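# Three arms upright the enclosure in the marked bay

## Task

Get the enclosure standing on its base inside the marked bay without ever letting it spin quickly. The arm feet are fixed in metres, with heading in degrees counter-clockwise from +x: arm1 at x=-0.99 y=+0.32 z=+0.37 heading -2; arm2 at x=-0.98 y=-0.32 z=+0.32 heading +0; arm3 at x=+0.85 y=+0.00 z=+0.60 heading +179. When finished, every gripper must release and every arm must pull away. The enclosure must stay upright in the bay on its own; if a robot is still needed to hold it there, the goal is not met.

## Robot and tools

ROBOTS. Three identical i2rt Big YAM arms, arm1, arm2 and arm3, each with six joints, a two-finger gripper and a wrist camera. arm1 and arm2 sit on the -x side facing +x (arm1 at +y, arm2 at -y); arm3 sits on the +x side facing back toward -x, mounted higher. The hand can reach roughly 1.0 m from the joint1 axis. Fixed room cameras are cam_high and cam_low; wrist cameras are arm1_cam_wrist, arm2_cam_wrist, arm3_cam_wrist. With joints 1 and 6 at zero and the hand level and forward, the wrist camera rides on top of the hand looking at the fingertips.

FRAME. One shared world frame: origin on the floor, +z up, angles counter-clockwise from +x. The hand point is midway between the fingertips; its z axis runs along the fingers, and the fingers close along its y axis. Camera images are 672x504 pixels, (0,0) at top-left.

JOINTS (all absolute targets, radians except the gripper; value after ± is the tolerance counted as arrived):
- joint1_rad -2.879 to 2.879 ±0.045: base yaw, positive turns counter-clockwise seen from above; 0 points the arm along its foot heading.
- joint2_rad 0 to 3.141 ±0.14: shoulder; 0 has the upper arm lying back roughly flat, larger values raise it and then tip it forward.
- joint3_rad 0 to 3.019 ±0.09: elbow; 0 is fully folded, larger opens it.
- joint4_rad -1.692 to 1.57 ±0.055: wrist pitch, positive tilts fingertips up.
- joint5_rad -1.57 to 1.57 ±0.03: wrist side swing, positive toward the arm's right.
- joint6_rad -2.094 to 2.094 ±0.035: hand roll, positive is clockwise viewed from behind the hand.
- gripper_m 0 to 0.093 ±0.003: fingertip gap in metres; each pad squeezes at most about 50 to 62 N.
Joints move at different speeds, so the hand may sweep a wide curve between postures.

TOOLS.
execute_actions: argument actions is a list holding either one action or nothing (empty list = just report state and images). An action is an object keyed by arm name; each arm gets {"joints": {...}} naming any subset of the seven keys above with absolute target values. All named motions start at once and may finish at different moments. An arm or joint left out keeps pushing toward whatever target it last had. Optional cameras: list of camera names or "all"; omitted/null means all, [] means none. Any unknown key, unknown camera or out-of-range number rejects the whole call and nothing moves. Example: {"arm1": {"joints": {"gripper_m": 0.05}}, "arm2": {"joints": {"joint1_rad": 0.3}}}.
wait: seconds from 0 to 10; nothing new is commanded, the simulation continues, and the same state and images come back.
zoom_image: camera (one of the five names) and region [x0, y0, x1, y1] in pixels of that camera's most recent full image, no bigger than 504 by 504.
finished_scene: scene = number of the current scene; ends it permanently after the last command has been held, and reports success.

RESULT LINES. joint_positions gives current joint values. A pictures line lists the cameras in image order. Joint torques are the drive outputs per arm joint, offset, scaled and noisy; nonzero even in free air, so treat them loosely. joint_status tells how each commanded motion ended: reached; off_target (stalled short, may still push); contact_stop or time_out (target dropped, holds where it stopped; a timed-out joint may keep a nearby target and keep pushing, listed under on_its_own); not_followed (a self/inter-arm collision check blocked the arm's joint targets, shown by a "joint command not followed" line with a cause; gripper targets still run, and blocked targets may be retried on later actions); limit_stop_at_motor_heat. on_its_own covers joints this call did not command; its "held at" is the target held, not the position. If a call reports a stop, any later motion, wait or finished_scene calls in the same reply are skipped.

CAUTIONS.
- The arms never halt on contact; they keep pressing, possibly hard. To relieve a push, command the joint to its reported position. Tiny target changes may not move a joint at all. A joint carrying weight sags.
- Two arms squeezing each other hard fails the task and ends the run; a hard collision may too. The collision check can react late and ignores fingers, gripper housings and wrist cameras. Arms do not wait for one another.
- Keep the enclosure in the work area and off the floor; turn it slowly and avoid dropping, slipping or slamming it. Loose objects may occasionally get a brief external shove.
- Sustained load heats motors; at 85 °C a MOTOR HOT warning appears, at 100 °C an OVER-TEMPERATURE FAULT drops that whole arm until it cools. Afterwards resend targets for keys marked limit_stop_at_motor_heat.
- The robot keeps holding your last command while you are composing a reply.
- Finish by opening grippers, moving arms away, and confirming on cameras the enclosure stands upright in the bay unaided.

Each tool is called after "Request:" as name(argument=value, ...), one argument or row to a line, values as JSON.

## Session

Request:
execute_actions(
  actions=[],
)

Scene clock: 0.00 s.
Joint torques (N m, as the arm reports them, + toward a larger angle): no reading
arm1.joint_positions: joint1_rad=-0.303 joint2_rad=+0.528 joint3_rad=+1.339 joint4_rad=-1.399 joint5_rad=+0.042 joint6_rad=+0.144 gripper_m=+0.094
arm1.joint_status: not commanded
arm1.hand: x=-0.8106 y=+0.2489 z=+0.8967 quat_wxyz=(-0.472, -0.222, -0.851, +0.067) (m; scene frame)
arm2.joint_positions: joint1_rad=+0.287 joint2_rad=+0.652 joint3_rad=+1.408 joint4_rad=-1.508 joint5_rad=-0.213 joint6_rad=+0.043 gripper_m=+0.095
arm2.joint_status: not commanded
arm2.hand: x=-0.7760 y=-0.2259 z=+0.8326 quat_wxyz=(-0.368, +0.152, -0.902, -0.165) (m; scene frame)
arm3.joint_positions: joint1_rad=-0.227 joint2_rad=+0.467 joint3_rad=+1.367 joint4_rad=-1.364 joint5_rad=-0.021 joint6_rad=+0.259 gripper_m=+0.095
arm3.joint_status: not commanded
arm3.hand: x=+0.6841 y=+0.0355 z=+1.1563 quat_wxyz=(+0.009, +0.824, -0.207, -0.527) (m; scene frame)
pictures: arm1_cam_wrist, arm2_cam_wrist, arm3_cam_wrist, cam_high, cam_low
Images, in order (width x height): arm1_cam_wrist 672x504, arm2_cam_wrist 672x504, arm3_cam_wrist 672x504, cam_high 672x504, cam_low 672x504.

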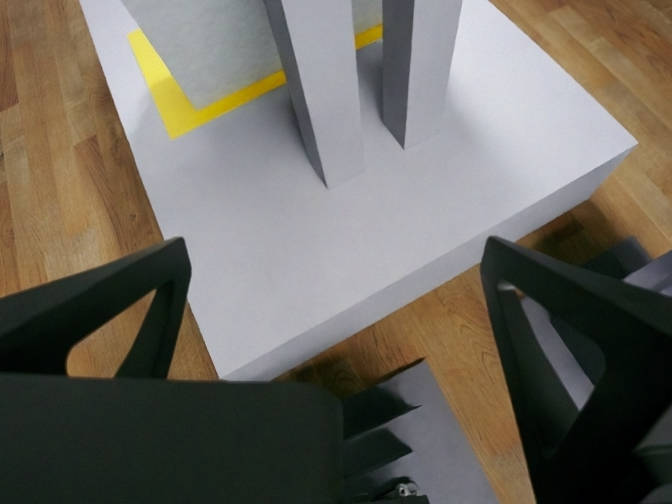

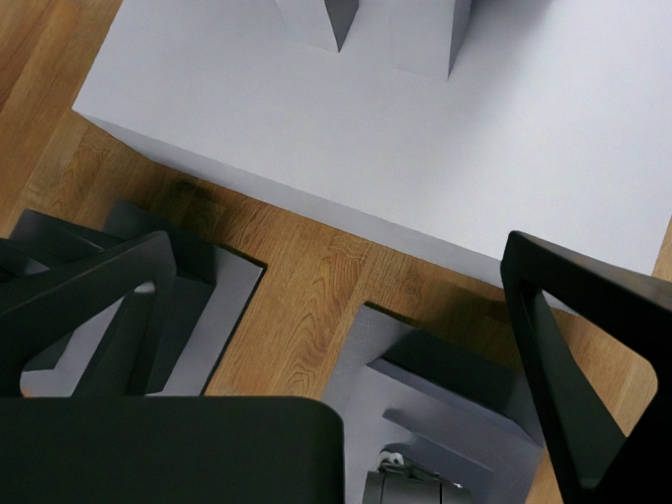

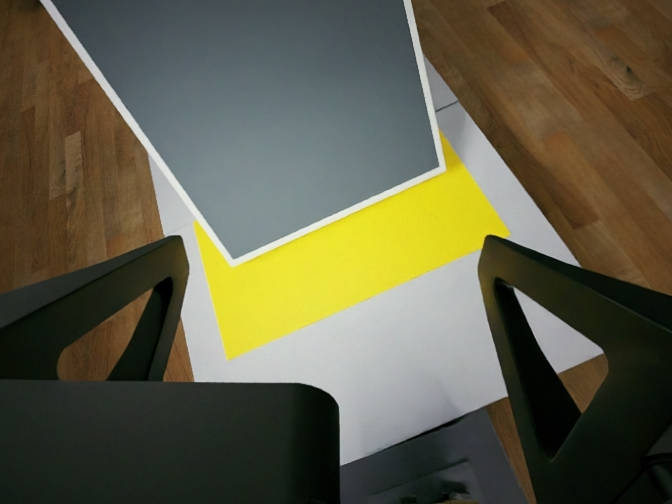

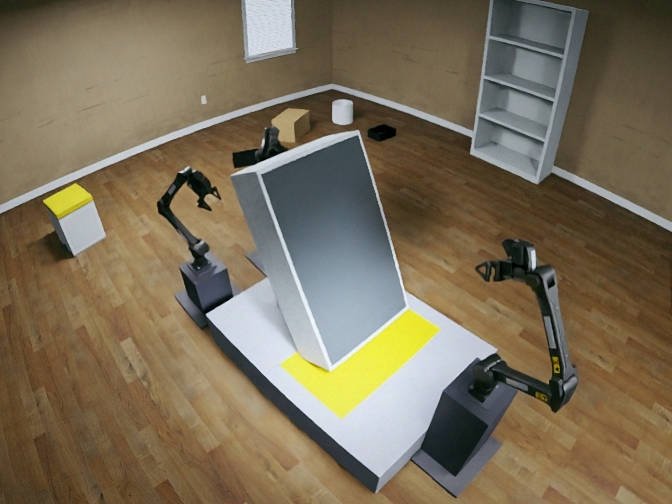

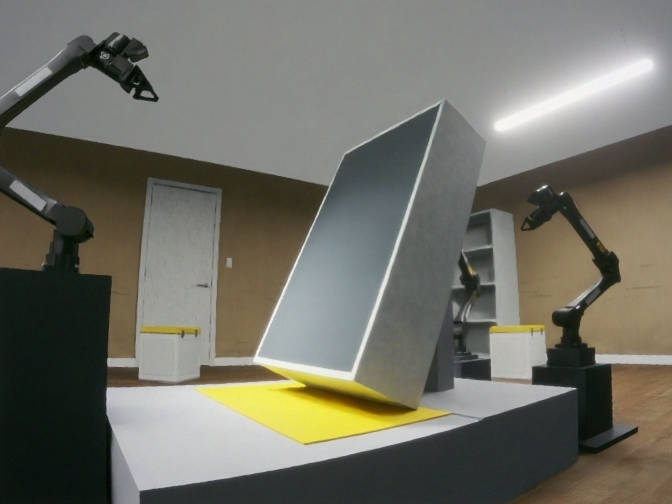

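Request:
execute_actions(
  actions=[
    {"arm1": {"joints": {"joint1_rad": -0.19, "joint2_rad": 1.046, "joint3_rad": 1.207, "joint4_rad": -0.011, "joint5_rad": -0.2, "joint6_rad": 0, "gripper_m": 0.093}}, "arm2": {"joints": {"joint1_rad": 0.36, "joint2_rad": 1.043, "joint3_rad": 1.349, "joint4_rad": -0.131, "joint5_rad": 0.33, "joint6_rad": 0, "gripper_m": 0.093}}, "arm3": {"joints": {"joint1_rad": -0.02, "joint2_rad": 2.12, "joint3_rad": 2.33, "joint4_rad": -0.375, "joint5_rad": 0, "joint6_rad": 0, "gripper_m": 0.093}}},
  ],
)

Scene clock: 5.57 s.
Joint torques (N m, as the arm reports them, + toward a larger angle): arm1=[-0.19 -7.65  9.31  2.74 -0.16 -0.11] | arm2=[ 0.35 -4.46 14.38  2.13  0.07 -0.09] | arm3=[  0.23 -24.86  15.69   2.69   0.08  -0.16]
arm1.joint_positions: joint1_rad=-0.200 joint2_rad=+1.052 joint3_rad=+1.202 joint4_rad=-0.026 joint5_rad=-0.197 joint6_rad=+0.010 gripper_m=+0.093
arm1.joint_status: all done
arm1.hand: x=-0.4891 y=+0.2324 z=+0.9595 quat_wxyz=(-0.752, -0.008, -0.659, +0.023) (m; scene frame)
arm2.joint_positions: joint1_rad=+0.350 joint2_rad=+1.051 joint3_rad=+1.326 joint4_rad=-0.146 joint5_rad=+0.327 joint6_rad=+0.012 gripper_m=+0.093
arm2.joint_status: all done
arm2.hand: x=-0.4878 y=-0.2037 z=+0.9449 quat_wxyz=(-0.744, -0.012, -0.668, -0.030) (m; scene frame)
arm3.joint_positions: joint1_rad=-0.029 joint2_rad=+2.139 joint3_rad=+2.292 joint4_rad=-0.400 joint5_rad=-0.001 joint6_rad=+0.015 gripper_m=+0.093
arm3.joint_status: all done
arm3.hand: x=-0.0468 y=+0.0431 z=+1.0178 quat_wxyz=(-0.013, +0.788, -0.023, -0.615) (m; scene frame)
pictures: arm1_cam_wrist, arm2_cam_wrist, arm3_cam_wrist, cam_high, cam_low
Images, in order (width x height): arm1_cam_wrist 672x504, arm2_cam_wrist 672x504, arm3_cam_wrist 672x504, cam_high 672x504, cam_low 672x504.

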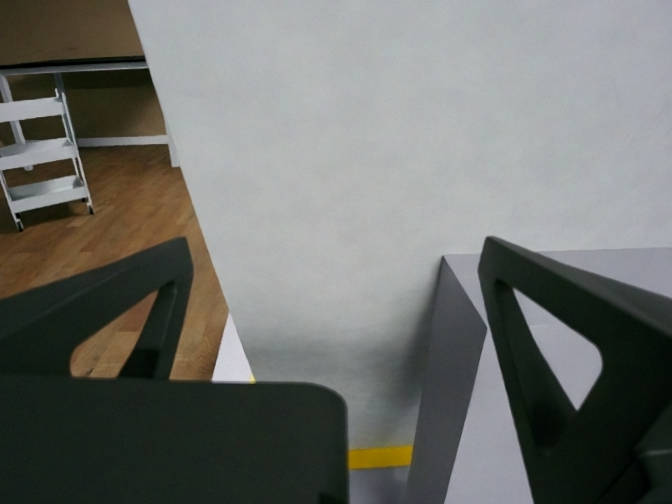

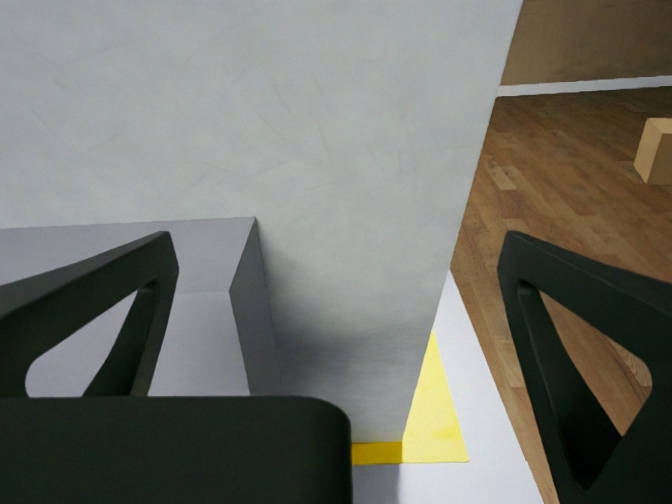

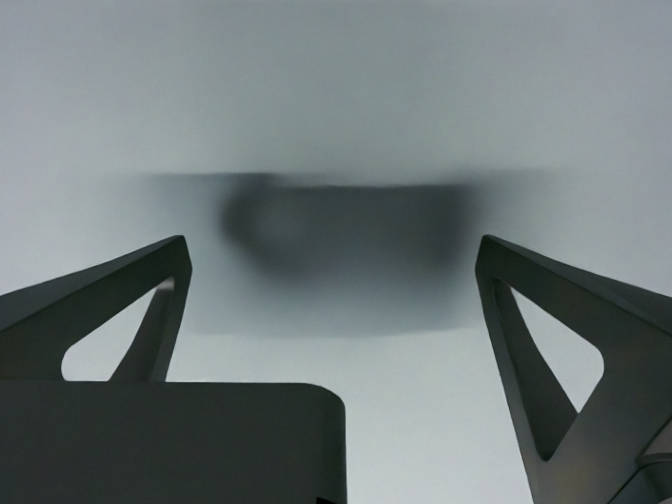

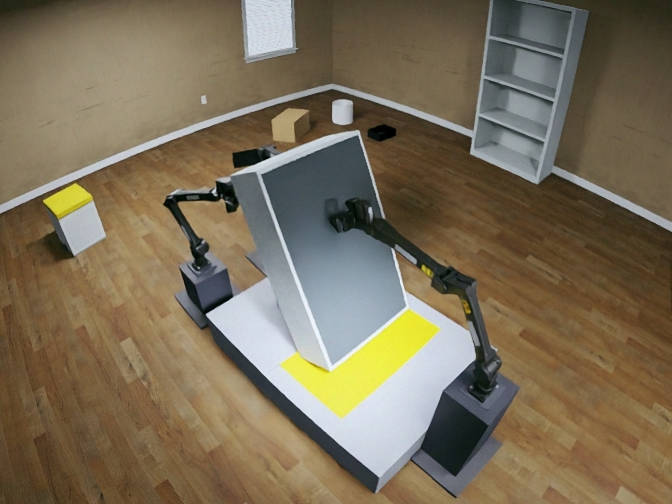

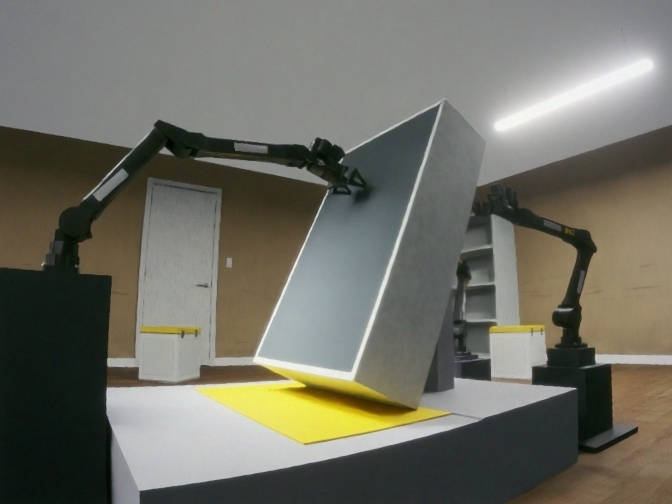

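Request:
execute_actions(
  actions=[
    {"arm1": {"joints": {"joint1_rad": -0.178, "joint2_rad": 1.19, "joint3_rad": 1.345, "joint4_rad": 0.015, "joint5_rad": -0.213}}, "arm2": {"joints": {"joint1_rad": 0.333, "joint2_rad": 1.189, "joint3_rad": 1.50, "joint4_rad": -0.105, "joint5_rad": 0.333}}},
  ],
  cameras=["cam_low", "arm1_cam_wrist", "arm2_cam_wrist"],
)

Scene clock: 7.73 s.
Joint torques (N m, as the arm reports them, + toward a larger angle): arm1=[ -0.18 -10.01  12.69   2.43  -0.16  -0.15] | arm2=[-1.85 -6.06 16.94  1.94  0.03 -0.1 ] | arm3=[  0.16 -24.59  15.72   2.73   0.09  -0.16]
arm1.joint_positions: joint1_rad=-0.192 joint2_rad=+1.187 joint3_rad=+1.297 joint4_rad=+0.005 joint5_rad=-0.210 joint6_rad=+0.010 gripper_m=+0.093
arm1.joint_status: all done
arm1.hand: x=-0.4373 y=+0.2268 z=+0.9561 quat_wxyz=(-0.748, -0.001, -0.663, +0.015) (m; scene frame)
arm2.joint_positions: joint1_rad=+0.348 joint2_rad=+1.189 joint3_rad=+1.452 joint4_rad=-0.115 joint5_rad=+0.331 joint6_rad=+0.012 gripper_m=+0.093
arm2.joint_status: all done
arm2.hand: x=-0.4387 y=-0.1877 z=+0.9585 quat_wxyz=(-0.750, -0.016, -0.661, -0.030) (m; scene frame)
arm3.joint_positions: joint1_rad=-0.029 joint2_rad=+2.139 joint3_rad=+2.292 joint4_rad=-0.400 joint5_rad=-0.001 joint6_rad=+0.015 gripper_m=+0.093
arm3.joint_status: not commanded
arm3.hand: x=-0.0468 y=+0.0431 z=+1.0178 quat_wxyz=(-0.013, +0.788, -0.023, -0.615) (m; scene frame)
pictures: arm1_cam_wrist, arm2_cam_wrist, cam_low
Images, in order (width x height): arm1_cam_wrist 672x504, arm2_cam_wrist 672x504, cam_low 672x504.

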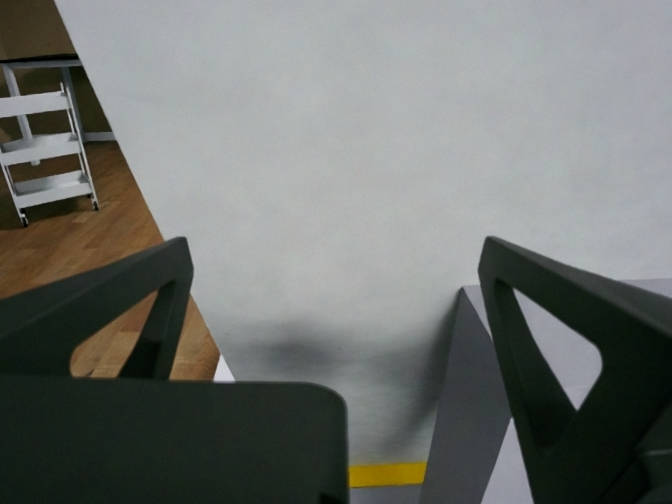

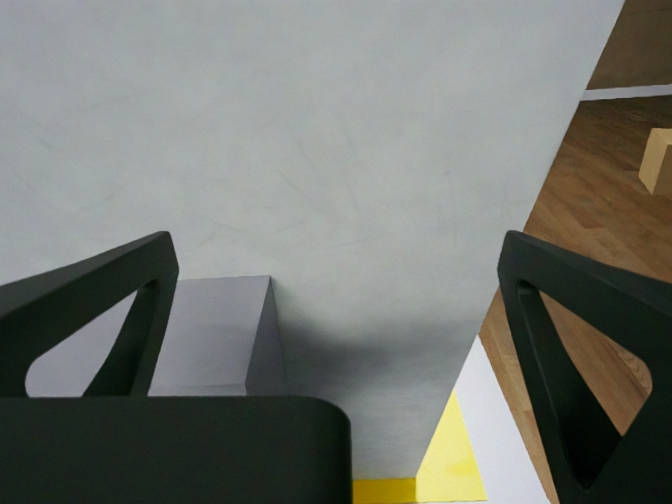

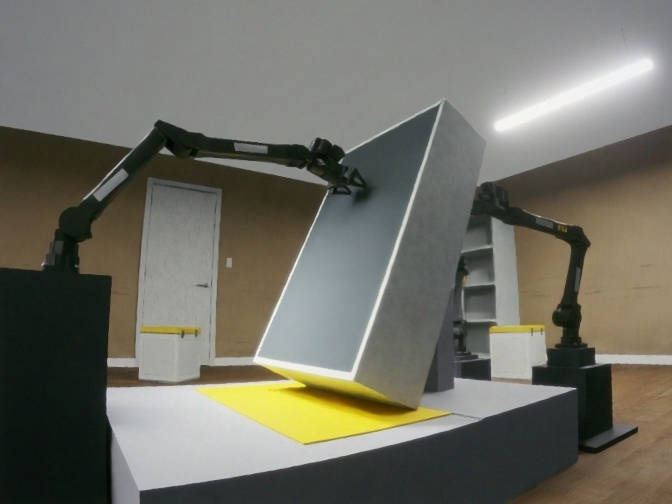

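Request:
execute_actions(
  actions=[
    {"arm1": {"joints": {"joint1_rad": -0.14, "joint2_rad": 1.298, "joint3_rad": 1.515, "joint4_rad": -0.015, "joint5_rad": -0.19}}, "arm2": {"joints": {"joint1_rad": 0.26, "joint2_rad": 1.292, "joint3_rad": 1.66, "joint4_rad": -0.14, "joint5_rad": 0.28}}},
  ],
  cameras=["cam_low", "arm1_cam_wrist", "arm2_cam_wrist"],
)

Scene clock: 9.57 s.
Joint torques (N m, as the arm reports them, + toward a larger angle): arm1=[ -0.95 -11.6   12.77   2.17  -0.02  -0.15] | arm2=[-0.73 -6.87 17.31  1.3  -0.16 -0.11] | arm3=[  0.11 -24.75  15.66   2.7    0.09  -0.16]
arm1.joint_positions: joint1_rad=-0.148 joint2_rad=+1.286 joint3_rad=+1.461 joint4_rad=-0.006 joint5_rad=-0.193 joint6_rad=+0.010 gripper_m=+0.093
arm1.joint_status: all done
arm1.hand: x=-0.4023 y=+0.2424 z=+1.0000 quat_wxyz=(-0.766, +0.011, -0.643, +0.008) (m; scene frame)
arm2.joint_positions: joint1_rad=+0.263 joint2_rad=+1.286 joint3_rad=+1.606 joint4_rad=-0.134 joint5_rad=+0.282 joint6_rad=+0.012 gripper_m=+0.093
arm2.joint_status: all done
arm2.hand: x=-0.4005 y=-0.2175 z=+0.9941 quat_wxyz=(-0.763, -0.029, -0.646, -0.018) (m; scene frame)
arm3.joint_positions: joint1_rad=-0.029 joint2_rad=+2.139 joint3_rad=+2.292 joint4_rad=-0.400 joint5_rad=-0.001 joint6_rad=+0.015 gripper_m=+0.093
arm3.joint_status: not commanded
arm3.hand: x=-0.0468 y=+0.0431 z=+1.0178 quat_wxyz=(-0.013, +0.788, -0.023, -0.615) (m; scene frame)
pictures: arm1_cam_wrist, arm2_cam_wrist, cam_low
Images, in order (width x height): arm1_cam_wrist 672x504, arm2_cam_wrist 672x504, cam_low 672x504.

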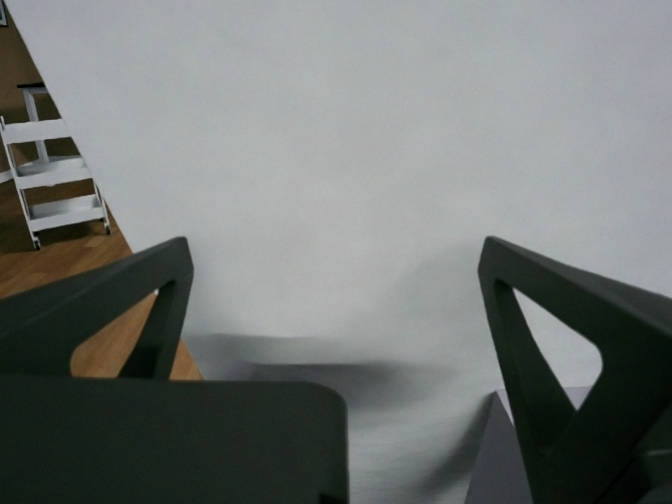

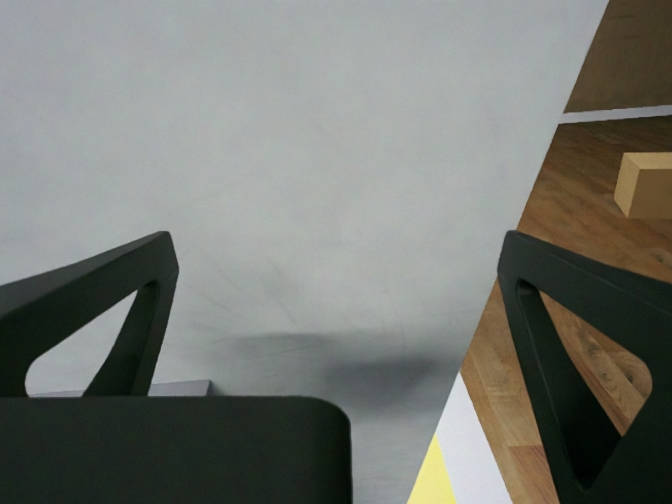

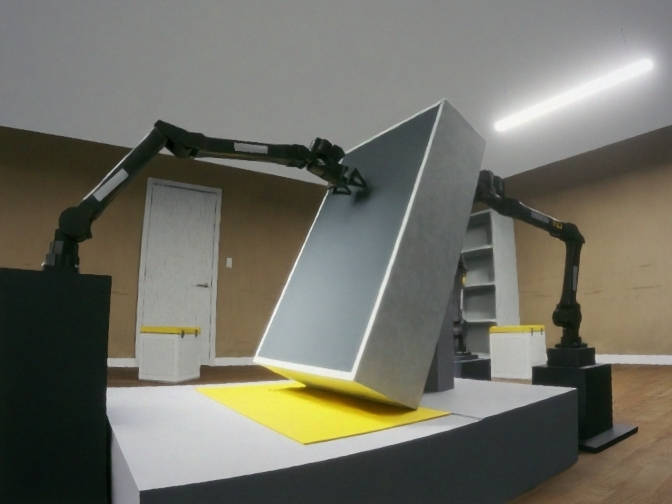

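Request:
execute_actions(
  actions=[
    {"arm1": {"joints": {"joint1_rad": -0.147, "joint2_rad": 1.408, "joint3_rad": 1.647, "joint4_rad": -0.04, "joint5_rad": -0.18}}, "arm2": {"joints": {"joint1_rad": 0.28, "joint2_rad": 1.402, "joint3_rad": 1.795, "joint4_rad": -0.17, "joint5_rad": 0.272}}},
  ],
  cameras=["cam_low", "arm3_cam_wrist", "arm2_cam_wrist"],
)

Scene clock: 12.50 s.
Joint torques (N m, as the arm reports them, + toward a larger angle): arm1=[-1.11 -7.29 15.17  2.86  0.77  0.13] | arm2=[ 0.66 -7.6  17.04  1.38 -0.09 -0.08] | arm3=[  0.21 -24.79  15.66   2.72   0.09  -0.17]
arm1.joint_positions: joint1_rad=-0.151 joint2_rad=+1.348 joint3_rad=+1.563 joint4_rad=-0.062 joint5_rad=-0.205 joint6_rad=-0.012 gripper_m=+0.093
arm1.joint_status: all done
arm1.hand: x=-0.3815 y=+0.2391 z=+1.0131 quat_wxyz=(-0.761, +0.021, -0.649, +0.012) (m; scene frame)
arm2.joint_positions: joint1_rad=+0.266 joint2_rad=+1.388 joint3_rad=+1.743 joint4_rad=-0.165 joint5_rad=+0.273 joint6_rad=+0.011 gripper_m=+0.093
arm2.joint_status: all done
arm2.hand: x=-0.3671 y=-0.2050 z=+1.0093 quat_wxyz=(-0.764, -0.025, -0.644, -0.022) (m; scene frame)
arm3.joint_positions: joint1_rad=-0.029 joint2_rad=+2.139 joint3_rad=+2.292 joint4_rad=-0.400 joint5_rad=-0.001 joint6_rad=+0.015 gripper_m=+0.093
arm3.joint_status: not commanded
arm3.hand: x=-0.0468 y=+0.0431 z=+1.0178 quat_wxyz=(-0.013, +0.788, -0.023, -0.615) (m; scene frame)
pictures: arm2_cam_wrist, arm3_cam_wrist, cam_low
Images, in order (width x height): arm2_cam_wrist 672x504, arm3_cam_wrist 672x504, cam_low 672x504.

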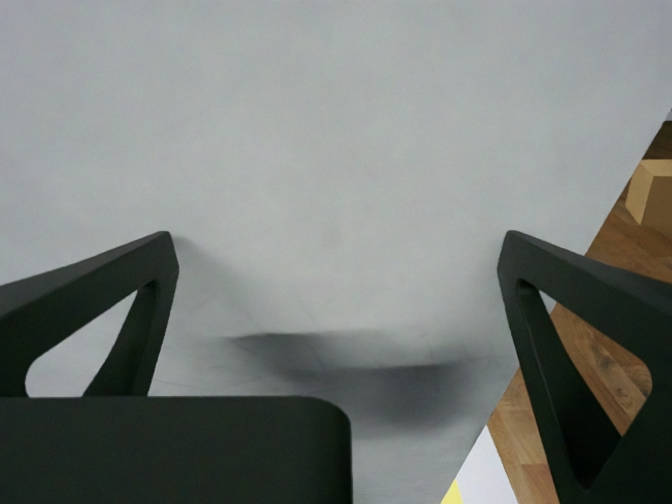

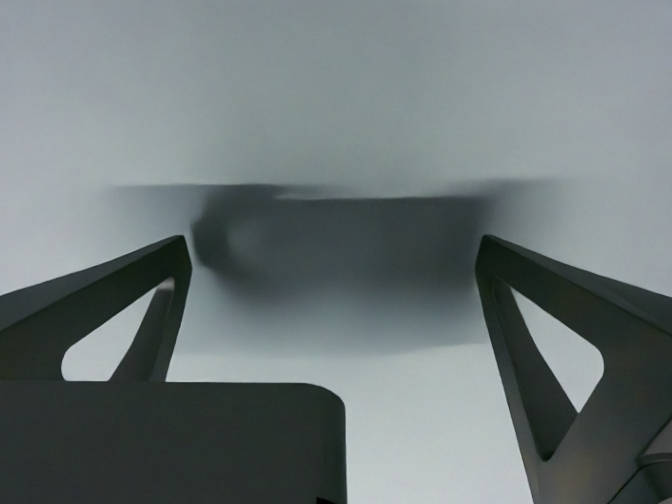

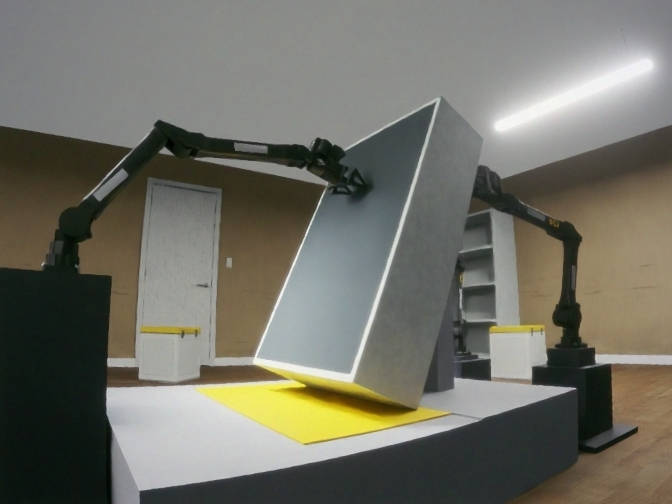

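Request:
execute_actions(
  actions=[
    {"arm1": {"joints": {"joint1_rad": -0.115, "joint2_rad": 1.536, "joint3_rad": 1.807, "joint4_rad": -0.07, "joint5_rad": -0.15}}, "arm2": {"joints": {"joint1_rad": 0.243, "joint2_rad": 1.537, "joint3_rad": 1.967, "joint4_rad": -0.205, "joint5_rad": 0.243}}, "arm3": {"joints": {"joint2_rad": 1.982, "joint3_rad": 2.076, "joint4_rad": -0.344}}},
  ],
  cameras=["cam_low", "arm3_cam_wrist", "cam_high"],
)

Scene clock: 14.90 s.
Joint torques (N m, as the arm reports them, + toward a larger angle): arm1=[ -0.2  -15.23  12.76   3.04   0.2    0.16] | arm2=[ -1.8  -10.82  16.95   1.53  -0.11  -0.05] | arm3=[  0.16 -19.44  11.31   2.66   0.11  -0.12]
arm1.joint_positions: joint1_rad=-0.126 joint2_rad=+1.515 joint3_rad=+1.758 joint4_rad=-0.095 joint5_rad=-0.161 joint6_rad=-0.017 gripper_m=+0.093
arm1.joint_status: all done
arm1.hand: x=-0.3184 y=+0.2361 z=+1.0202 quat_wxyz=(-0.759, +0.013, -0.651, +0.019) (m; scene frame)
arm2.joint_positions: joint1_rad=+0.257 joint2_rad=+1.534 joint3_rad=+1.915 joint4_rad=-0.204 joint5_rad=+0.245 joint6_rad=+0.007 gripper_m=+0.093
arm2.joint_status: all done
arm2.hand: x=-0.3150 y=-0.1919 z=+1.0114 quat_wxyz=(-0.760, -0.014, -0.649, -0.025) (m; scene frame)
arm3.joint_positions: joint1_rad=-0.029 joint2_rad=+1.965 joint3_rad=+2.086 joint4_rad=-0.368 joint5_rad=-0.002 joint6_rad=+0.011 gripper_m=+0.093
arm3.joint_status: all done
arm3.hand: x=+0.0042 y=+0.0405 z=+1.0460 quat_wxyz=(-0.014, +0.788, -0.022, -0.615) (m; scene frame)
pictures: arm3_cam_wrist, cam_high, cam_low
Images, in order (width x height): arm3_cam_wrist 672x504, cam_high 672x504, cam_low 672x504.

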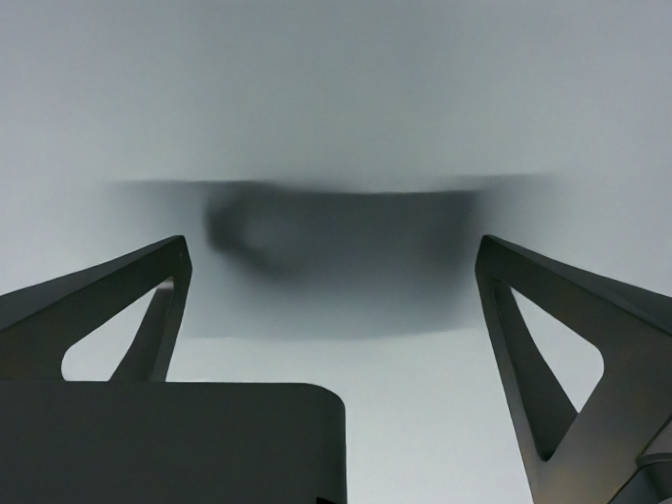

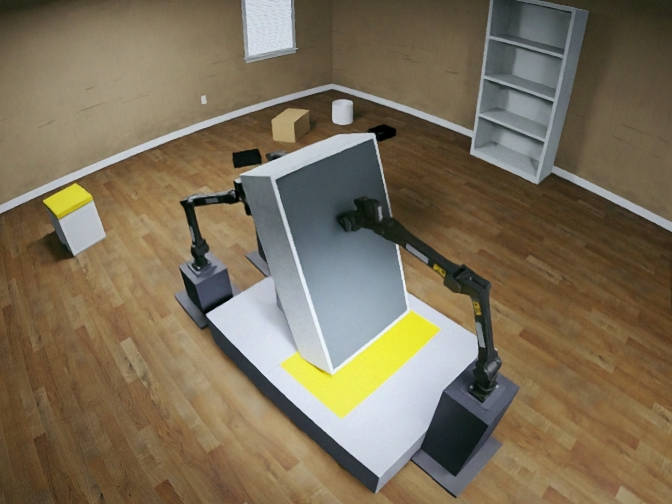

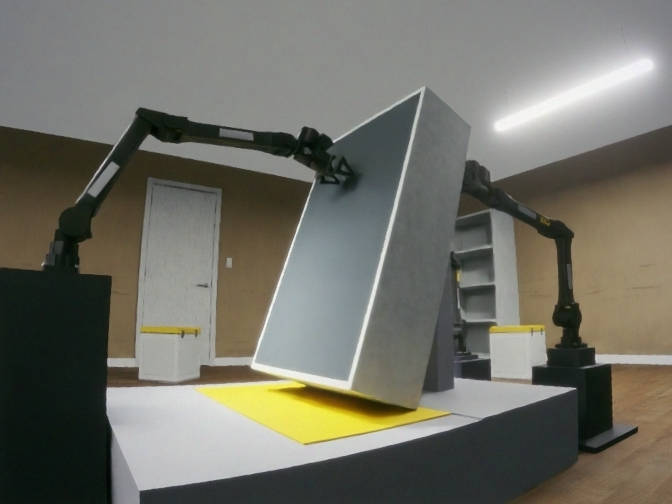

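Request:
execute_actions(
  actions=[
    {"arm1": {"joints": {"joint1_rad": -0.10, "joint2_rad": 1.657, "joint3_rad": 1.962, "joint4_rad": -0.105, "joint5_rad": -0.136}}, "arm2": {"joints": {"joint1_rad": 0.22, "joint2_rad": 1.666, "joint3_rad": 2.138, "joint4_rad": -0.247, "joint5_rad": 0.22}}, "arm3": {"joints": {"joint2_rad": 1.85, "joint3_rad": 1.894, "joint4_rad": -0.294}}},
  ],
  cameras=["cam_low", "arm3_cam_wrist"],
)

Scene clock: 16.70 s.
Joint torques (N m, as the arm reports them, + toward a larger angle): arm1=[  0.01 -17.01  12.7    2.51  -0.03   0.05] | arm2=[ -1.35 -11.95  16.71   1.39  -0.15  -0.04] | arm3=[  0.26 -16.7   11.62   2.8    0.3   -0.04]
arm1.joint_positions: joint1_rad=-0.113 joint2_rad=+1.636 joint3_rad=+1.909 joint4_rad=-0.118 joint5_rad=-0.139 joint6_rad=-0.010 gripper_m=+0.093
arm1.joint_status: all done
arm1.hand: x=-0.2753 y=+0.2350 z=+1.0248 quat_wxyz=(-0.761, +0.008, -0.648, +0.019) (m; scene frame)
arm2.joint_positions: joint1_rad=+0.229 joint2_rad=+1.656 joint3_rad=+2.086 joint4_rad=-0.243 joint5_rad=+0.222 joint6_rad=+0.007 gripper_m=+0.093
arm2.joint_status: all done
arm2.hand: x=-0.2741 y=-0.1978 z=+1.0209 quat_wxyz=(-0.764, -0.015, -0.645, -0.022) (m; scene frame)
arm3.joint_positions: joint1_rad=-0.028 joint2_rad=+1.818 joint3_rad=+1.900 joint4_rad=-0.321 joint5_rad=-0.008 joint6_rad=+0.001 gripper_m=+0.093
arm3.joint_status: all done
arm3.hand: x=+0.0518 y=+0.0364 z=+1.0601 quat_wxyz=(-0.015, +0.786, -0.016, -0.618) (m; scene frame)
pictures: arm3_cam_wrist, cam_low
Images, in order (width x height): arm3_cam_wrist 672x504, cam_low 672x504.

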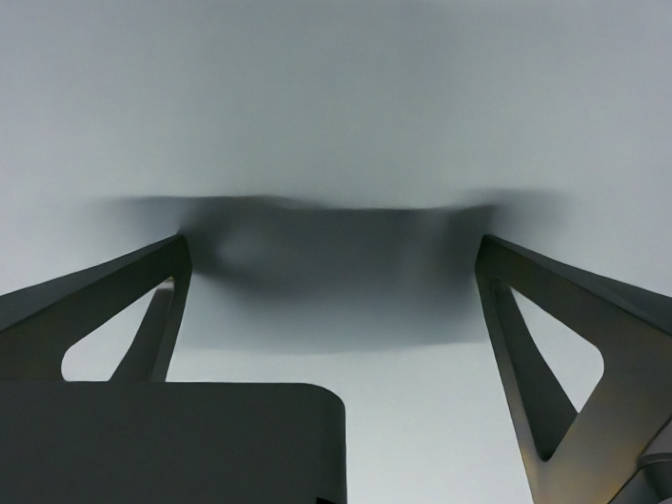

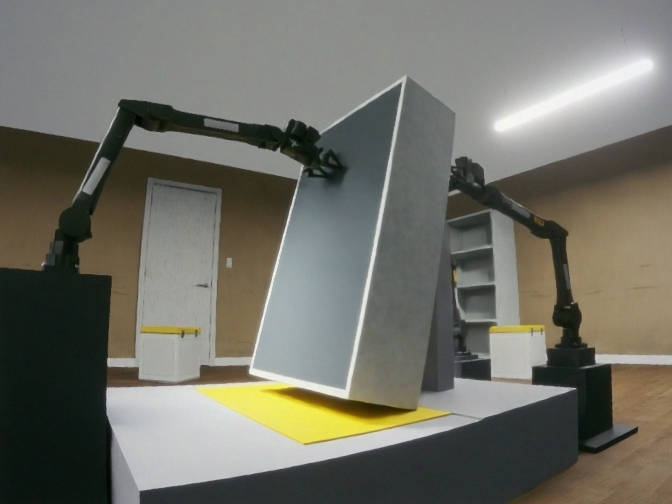

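Request:
execute_actions(
  actions=[
    {"arm3": {"joints": {"joint2_rad": 1.72, "joint3_rad": 1.715, "joint4_rad": -0.215}}},
  ],
  cameras=["cam_low"],
)

Scene clock: 19.50 s.
Joint torques (N m, as the arm reports them, + toward a larger angle): arm1=[  0.65 -17.69  12.71   2.67  -0.02  -0.01] | arm2=[ -1.23 -11.96  16.78   1.4   -0.15  -0.05] | arm3=[ 0.14 -9.69 13.1   2.94  0.74  0.2 ]
arm1.joint_positions: joint1_rad=-0.113 joint2_rad=+1.636 joint3_rad=+1.909 joint4_rad=-0.118 joint5_rad=-0.139 joint6_rad=-0.010 gripper_m=+0.093
arm1.joint_status: not commanded
arm1.hand: x=-0.2753 y=+0.2350 z=+1.0248 quat_wxyz=(-0.761, +0.008, -0.648, +0.019) (m; scene frame)
arm2.joint_positions: joint1_rad=+0.229 joint2_rad=+1.656 joint3_rad=+2.086 joint4_rad=-0.243 joint5_rad=+0.222 joint6_rad=+0.007 gripper_m=+0.093
arm2.joint_status: not commanded
arm2.hand: x=-0.2741 y=-0.1978 z=+1.0209 quat_wxyz=(-0.764, -0.015, -0.645, -0.022) (m; scene frame)
arm3.joint_positions: joint1_rad=-0.028 joint2_rad=+1.642 joint3_rad=+1.706 joint4_rad=-0.247 joint5_rad=-0.020 joint6_rad=-0.022 gripper_m=+0.093
arm3.joint_status: all done
arm3.hand: x=+0.1122 y=+0.0307 z=+1.0895 quat_wxyz=(-0.018, +0.768, -0.002, -0.640) (m; scene frame)
pictures: cam_low
Images, in order (width x height): cam_low 672x504.

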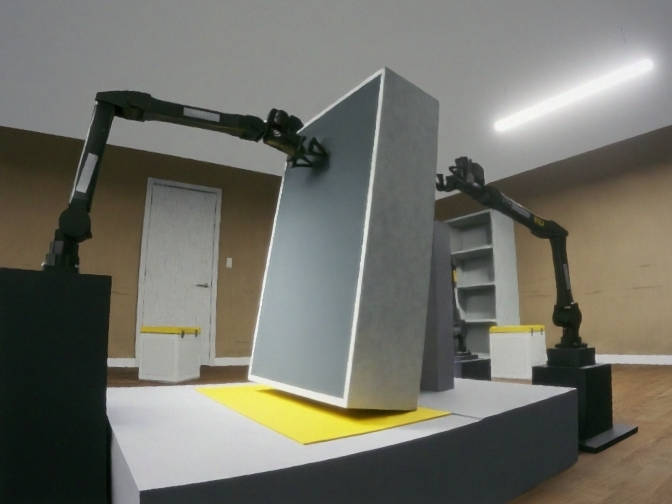

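Request:
execute_actions(
  actions=[
    {"arm3": {"joints": {"joint2_rad": 1.62, "joint3_rad": 1.55, "joint4_rad": -0.185}}},
  ],
  cameras=["cam_low"],
)

Scene clock: 21.47 s.
Joint torques (N m, as the arm reports them, + toward a larger angle): arm1=[  0.17 -16.6   12.62   2.7    0.02   0.04] | arm2=[ -1.38 -12.07  16.8    1.34  -0.15  -0.04] | arm3=[ 0.61 -2.44 16.62  4.14  0.85  0.51]
arm1.joint_positions: joint1_rad=-0.113 joint2_rad=+1.636 joint3_rad=+1.909 joint4_rad=-0.118 joint5_rad=-0.139 joint6_rad=-0.010 gripper_m=+0.093
arm1.joint_status: not commanded
arm1.hand: x=-0.2753 y=+0.2350 z=+1.0248 quat_wxyz=(-0.761, +0.008, -0.648, +0.019) (m; scene frame)
arm2.joint_positions: joint1_rad=+0.229 joint2_rad=+1.656 joint3_rad=+2.086 joint4_rad=-0.243 joint5_rad=+0.222 joint6_rad=+0.007 gripper_m=+0.093
arm2.joint_status: not commanded
arm2.hand: x=-0.2741 y=-0.1978 z=+1.0209 quat_wxyz=(-0.764, -0.015, -0.645, -0.022) (m; scene frame)
arm3.joint_positions: joint1_rad=-0.034 joint2_rad=+1.482 joint3_rad=+1.504 joint4_rad=-0.247 joint5_rad=-0.023 joint6_rad=-0.053 gripper_m=+0.093
arm3.joint_status: joint4_rad off_target (ended at -0.247, target -0.185); the others done
arm3.hand: x=+0.1743 y=+0.0314 z=+1.0731 quat_wxyz=(-0.028, +0.781, +0.008, -0.623) (m; scene frame)
pictures: cam_low
Images, in order (width x height): cam_low 672x504.

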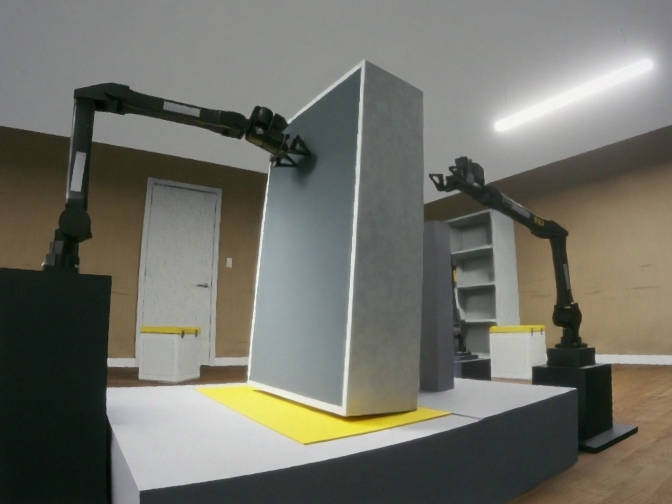

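Request:
execute_actions(
  actions=[
    {"arm3": {"joints": {"joint2_rad": 1.54, "joint3_rad": 1.415, "joint4_rad": -0.16}}},
  ],
  cameras=["cam_low"],
)

Scene clock: 23.57 s.
Joint torques (N m, as the arm reports them, + toward a larger angle): arm1=[  0.34 -16.16  12.84   2.36   0.02   0.02] | arm2=[ -1.26 -12.09  16.78   1.42  -0.15  -0.04] | arm3=[ 1.07  1.56 17.19  4.5   0.97  0.64]
arm1.joint_positions: joint1_rad=-0.113 joint2_rad=+1.636 joint3_rad=+1.909 joint4_rad=-0.118 joint5_rad=-0.139 joint6_rad=-0.010 gripper_m=+0.093
arm1.joint_status: not commanded
arm1.hand: x=-0.2753 y=+0.2350 z=+1.0248 quat_wxyz=(-0.761, +0.008, -0.648, +0.019) (m; scene frame)
arm2.joint_positions: joint1_rad=+0.229 joint2_rad=+1.656 joint3_rad=+2.086 joint4_rad=-0.243 joint5_rad=+0.222 joint6_rad=+0.007 gripper_m=+0.093
arm2.joint_status: not commanded
arm2.hand: x=-0.2741 y=-0.1978 z=+1.0209 quat_wxyz=(-0.764, -0.015, -0.645, -0.022) (m; scene frame)
arm3.joint_positions: joint1_rad=-0.040 joint2_rad=+1.370 joint3_rad=+1.363 joint4_rad=-0.231 joint5_rad=-0.027 joint6_rad=-0.066 gripper_m=+0.093
arm3.joint_status: joint2_rad time_out (moved -0.111 of +0.058); joint4_rad time_out (moved +0.016 of +0.087); the others done
arm3.on_its_own: joint2_rad reads +1.370 and still pushes toward +1.540 since a time_out; joint4_rad reads -0.231 and still pushes toward -0.160 since a time_out
arm3.hand: x=+0.2180 y=+0.0318 z=+1.0602 quat_wxyz=(-0.032, +0.786, +0.012, -0.618) (m; scene frame)
pictures: cam_low
Images, in order (width x height): cam_low 672x504.

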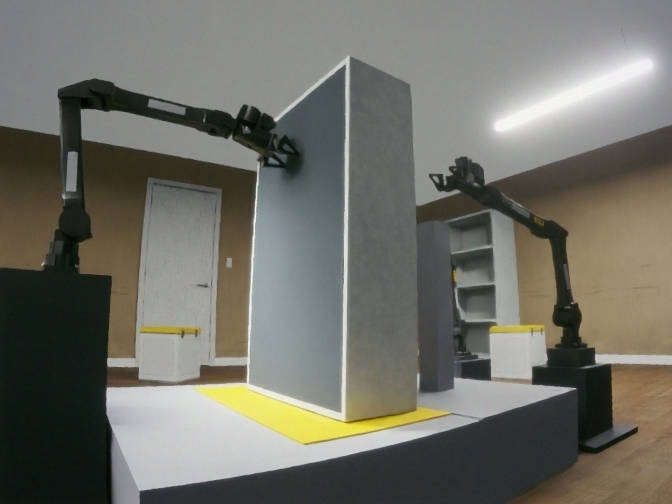

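Request:
execute_actions(
  actions=[
    {"arm3": {"joints": {"joint2_rad": 1.50, "joint3_rad": 1.37, "joint4_rad": -0.19}}},
  ],
  cameras=["cam_low"],
)

Scene clock: 24.57 s.
Joint torques (N m, as the arm reports them, + toward a larger angle): arm1=[  0.03 -18.07  12.94   2.58  -0.02   0.03] | arm2=[ -1.2  -11.97  16.78   1.42  -0.15  -0.04] | arm3=[ 1.25  1.46 15.68  3.96  0.88  0.63]
arm1.joint_positions: joint1_rad=-0.113 joint2_rad=+1.636 joint3_rad=+1.909 joint4_rad=-0.118 joint5_rad=-0.139 joint6_rad=-0.010 gripper_m=+0.093
arm1.joint_status: not commanded
arm1.hand: x=-0.2753 y=+0.2350 z=+1.0248 quat_wxyz=(-0.761, +0.008, -0.648, +0.019) (m; scene frame)
arm2.joint_positions: joint1_rad=+0.229 joint2_rad=+1.656 joint3_rad=+2.086 joint4_rad=-0.243 joint5_rad=+0.222 joint6_rad=+0.007 gripper_m=+0.093
arm2.joint_status: not commanded
arm2.hand: x=-0.2741 y=-0.1978 z=+1.0209 quat_wxyz=(-0.764, -0.015, -0.645, -0.022) (m; scene frame)
arm3.joint_positions: joint1_rad=-0.040 joint2_rad=+1.338 joint3_rad=+1.332 joint4_rad=-0.248 joint5_rad=-0.024 joint6_rad=-0.065 gripper_m=+0.093
arm3.joint_status: joint2_rad off_target (ended at +1.338, target +1.500); joint4_rad off_target (ended at -0.248, target -0.190); the others done
arm3.on_its_own: joint2_rad reads +1.338 and still pushes toward +1.500 since a time_out; joint4_rad reads -0.248 and still pushes toward -0.190 since a time_out
arm3.hand: x=+0.2312 y=+0.0320 z=+1.0564 quat_wxyz=(-0.032, +0.790, +0.011, -0.612) (m; scene frame)
pictures: cam_low
Images, in order (width x height): cam_low 672x504.

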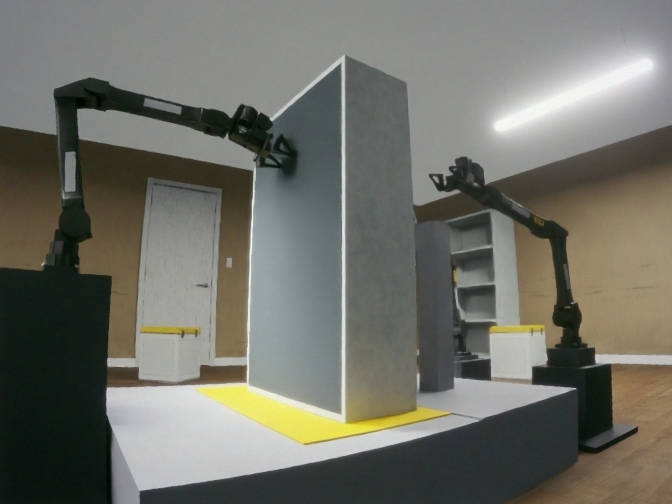

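Request:
execute_actions(
  actions=[
    {"arm3": {"joints": {"joint2_rad": 1.455, "joint3_rad": 1.325, "joint4_rad": -0.19}}},
  ],
  cameras=["cam_low"],
)

Scene clock: 26.33 s.
Joint torques (N m, as the arm reports them, + toward a larger angle): arm1=[ -0.06 -16.4   12.9    2.81  -0.02   0.03] | arm2=[ -1.23 -12.04  16.79   1.39  -0.14  -0.04] | arm3=[ 1.09 -0.79 12.76  4.    0.68  0.47]
arm1.joint_positions: joint1_rad=-0.113 joint2_rad=+1.636 joint3_rad=+1.909 joint4_rad=-0.118 joint5_rad=-0.139 joint6_rad=-0.010 gripper_m=+0.093
arm1.joint_status: not commanded
arm1.hand: x=-0.2753 y=+0.2350 z=+1.0248 quat_wxyz=(-0.761, +0.008, -0.648, +0.019) (m; scene frame)
arm2.joint_positions: joint1_rad=+0.229 joint2_rad=+1.656 joint3_rad=+2.086 joint4_rad=-0.243 joint5_rad=+0.222 joint6_rad=+0.007 gripper_m=+0.093
arm2.joint_status: not commanded
arm2.hand: x=-0.2741 y=-0.1978 z=+1.0209 quat_wxyz=(-0.764, -0.015, -0.645, -0.022) (m; scene frame)
arm3.joint_positions: joint1_rad=-0.040 joint2_rad=+1.329 joint3_rad=+1.319 joint4_rad=-0.247 joint5_rad=-0.018 joint6_rad=-0.049 gripper_m=+0.093
arm3.joint_status: joint4_rad time_out (moved +0.001 of +0.058); the others done
arm3.on_its_own: joint4_rad reads -0.247 and still pushes toward -0.190 since a time_out
arm3.hand: x=+0.2350 y=+0.0323 z=+1.0541 quat_wxyz=(-0.029, +0.791, +0.003, -0.611) (m; scene frame)
pictures: cam_low
Images, in order (width x height): cam_low 672x504.

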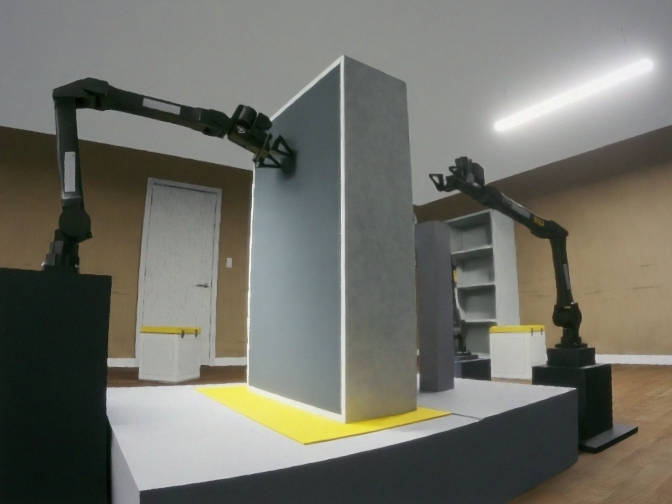

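The tip barely moved on that step, so the base has landed flat. I'll retract all three arms now.

Request:
execute_actions(
  actions=[
    {"arm3": {"joints": {"joint2_rad": 0.7, "joint3_rad": 0.6, "joint4_rad": 0.0}}, "arm1": {"joints": {"joint2_rad": 0.95, "joint3_rad": 1.05, "joint4_rad": -0.2}}, "arm2": {"joints": {"joint2_rad": 0.95, "joint3_rad": 1.05, "joint4_rad": -0.2}}},
  ],
  cameras=["cam_low", "cam_high"],
)

Scene clock: 28.20 s.
Joint torques (N m, as the arm reports them, + toward a larger angle): arm1=[-0.74 -6.49  9.46  2.05 -0.01  0.14] | arm2=[-1.54 -4.37 14.73  1.86 -0.06 -0.03] | arm3=[ 0.36  0.11 11.77  2.57  0.12  0.14]
arm1.joint_positions: joint1_rad=-0.113 joint2_rad=+0.954 joint3_rad=+1.051 joint4_rad=-0.199 joint5_rad=-0.139 joint6_rad=-0.010 gripper_m=+0.093
arm1.joint_status: all done
arm1.hand: x=-0.5135 y=+0.2714 z=+0.8696 quat_wxyz=(-0.674, -0.005, -0.739, +0.006) (m; scene frame)
arm2.joint_positions: joint1_rad=+0.229 joint2_rad=+0.961 joint3_rad=+1.030 joint4_rad=-0.204 joint5_rad=+0.222 joint6_rad=+0.007 gripper_m=+0.093
arm2.joint_status: all done
arm2.hand: x=-0.4966 y=-0.2485 z=+0.7908 quat_wxyz=(-0.654, +0.011, -0.757, +0.003) (m; scene frame)
arm3.joint_positions: joint1_rad=-0.030 joint2_rad=+0.691 joint3_rad=+0.605 joint4_rad=-0.021 joint5_rad=-0.002 joint6_rad=-0.015 gripper_m=+0.093
arm3.joint_status: all done
arm3.hand: x=+0.4529 y=+0.0182 z=+0.9704 quat_wxyz=(-0.024, +0.743, -0.011, -0.668) (m; scene frame)
pictures: cam_high, cam_low
Images, in order (width x height): cam_high 672x504, cam_low 672x504.

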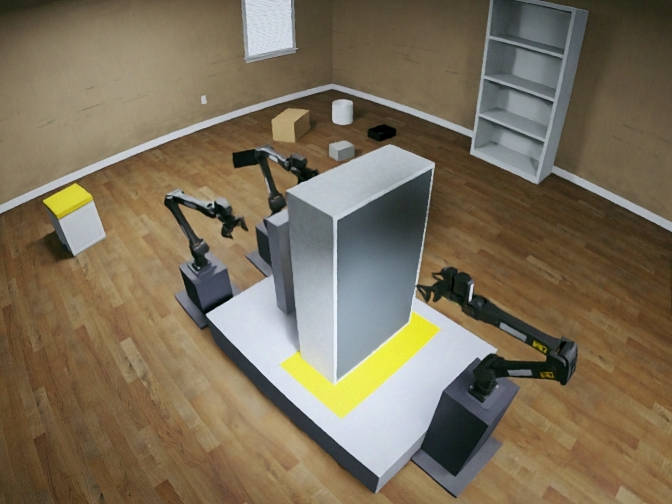

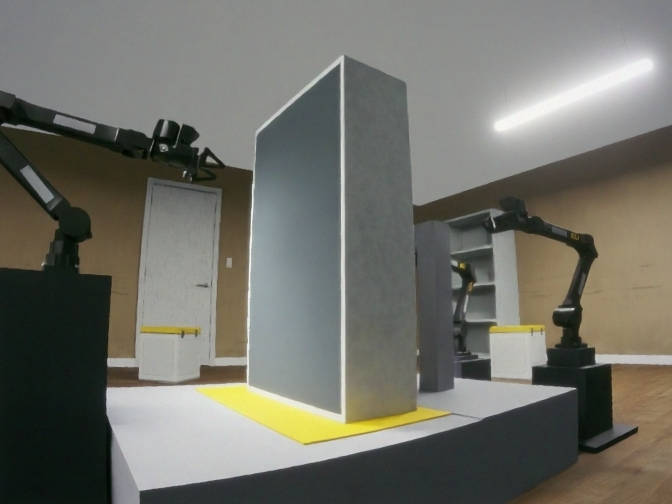

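The enclosure is standing upright inside the yellow bay, and all three arms are clear of it.

Request:
finished_scene(
  scene=2,
)

The scene is finished: the task was done.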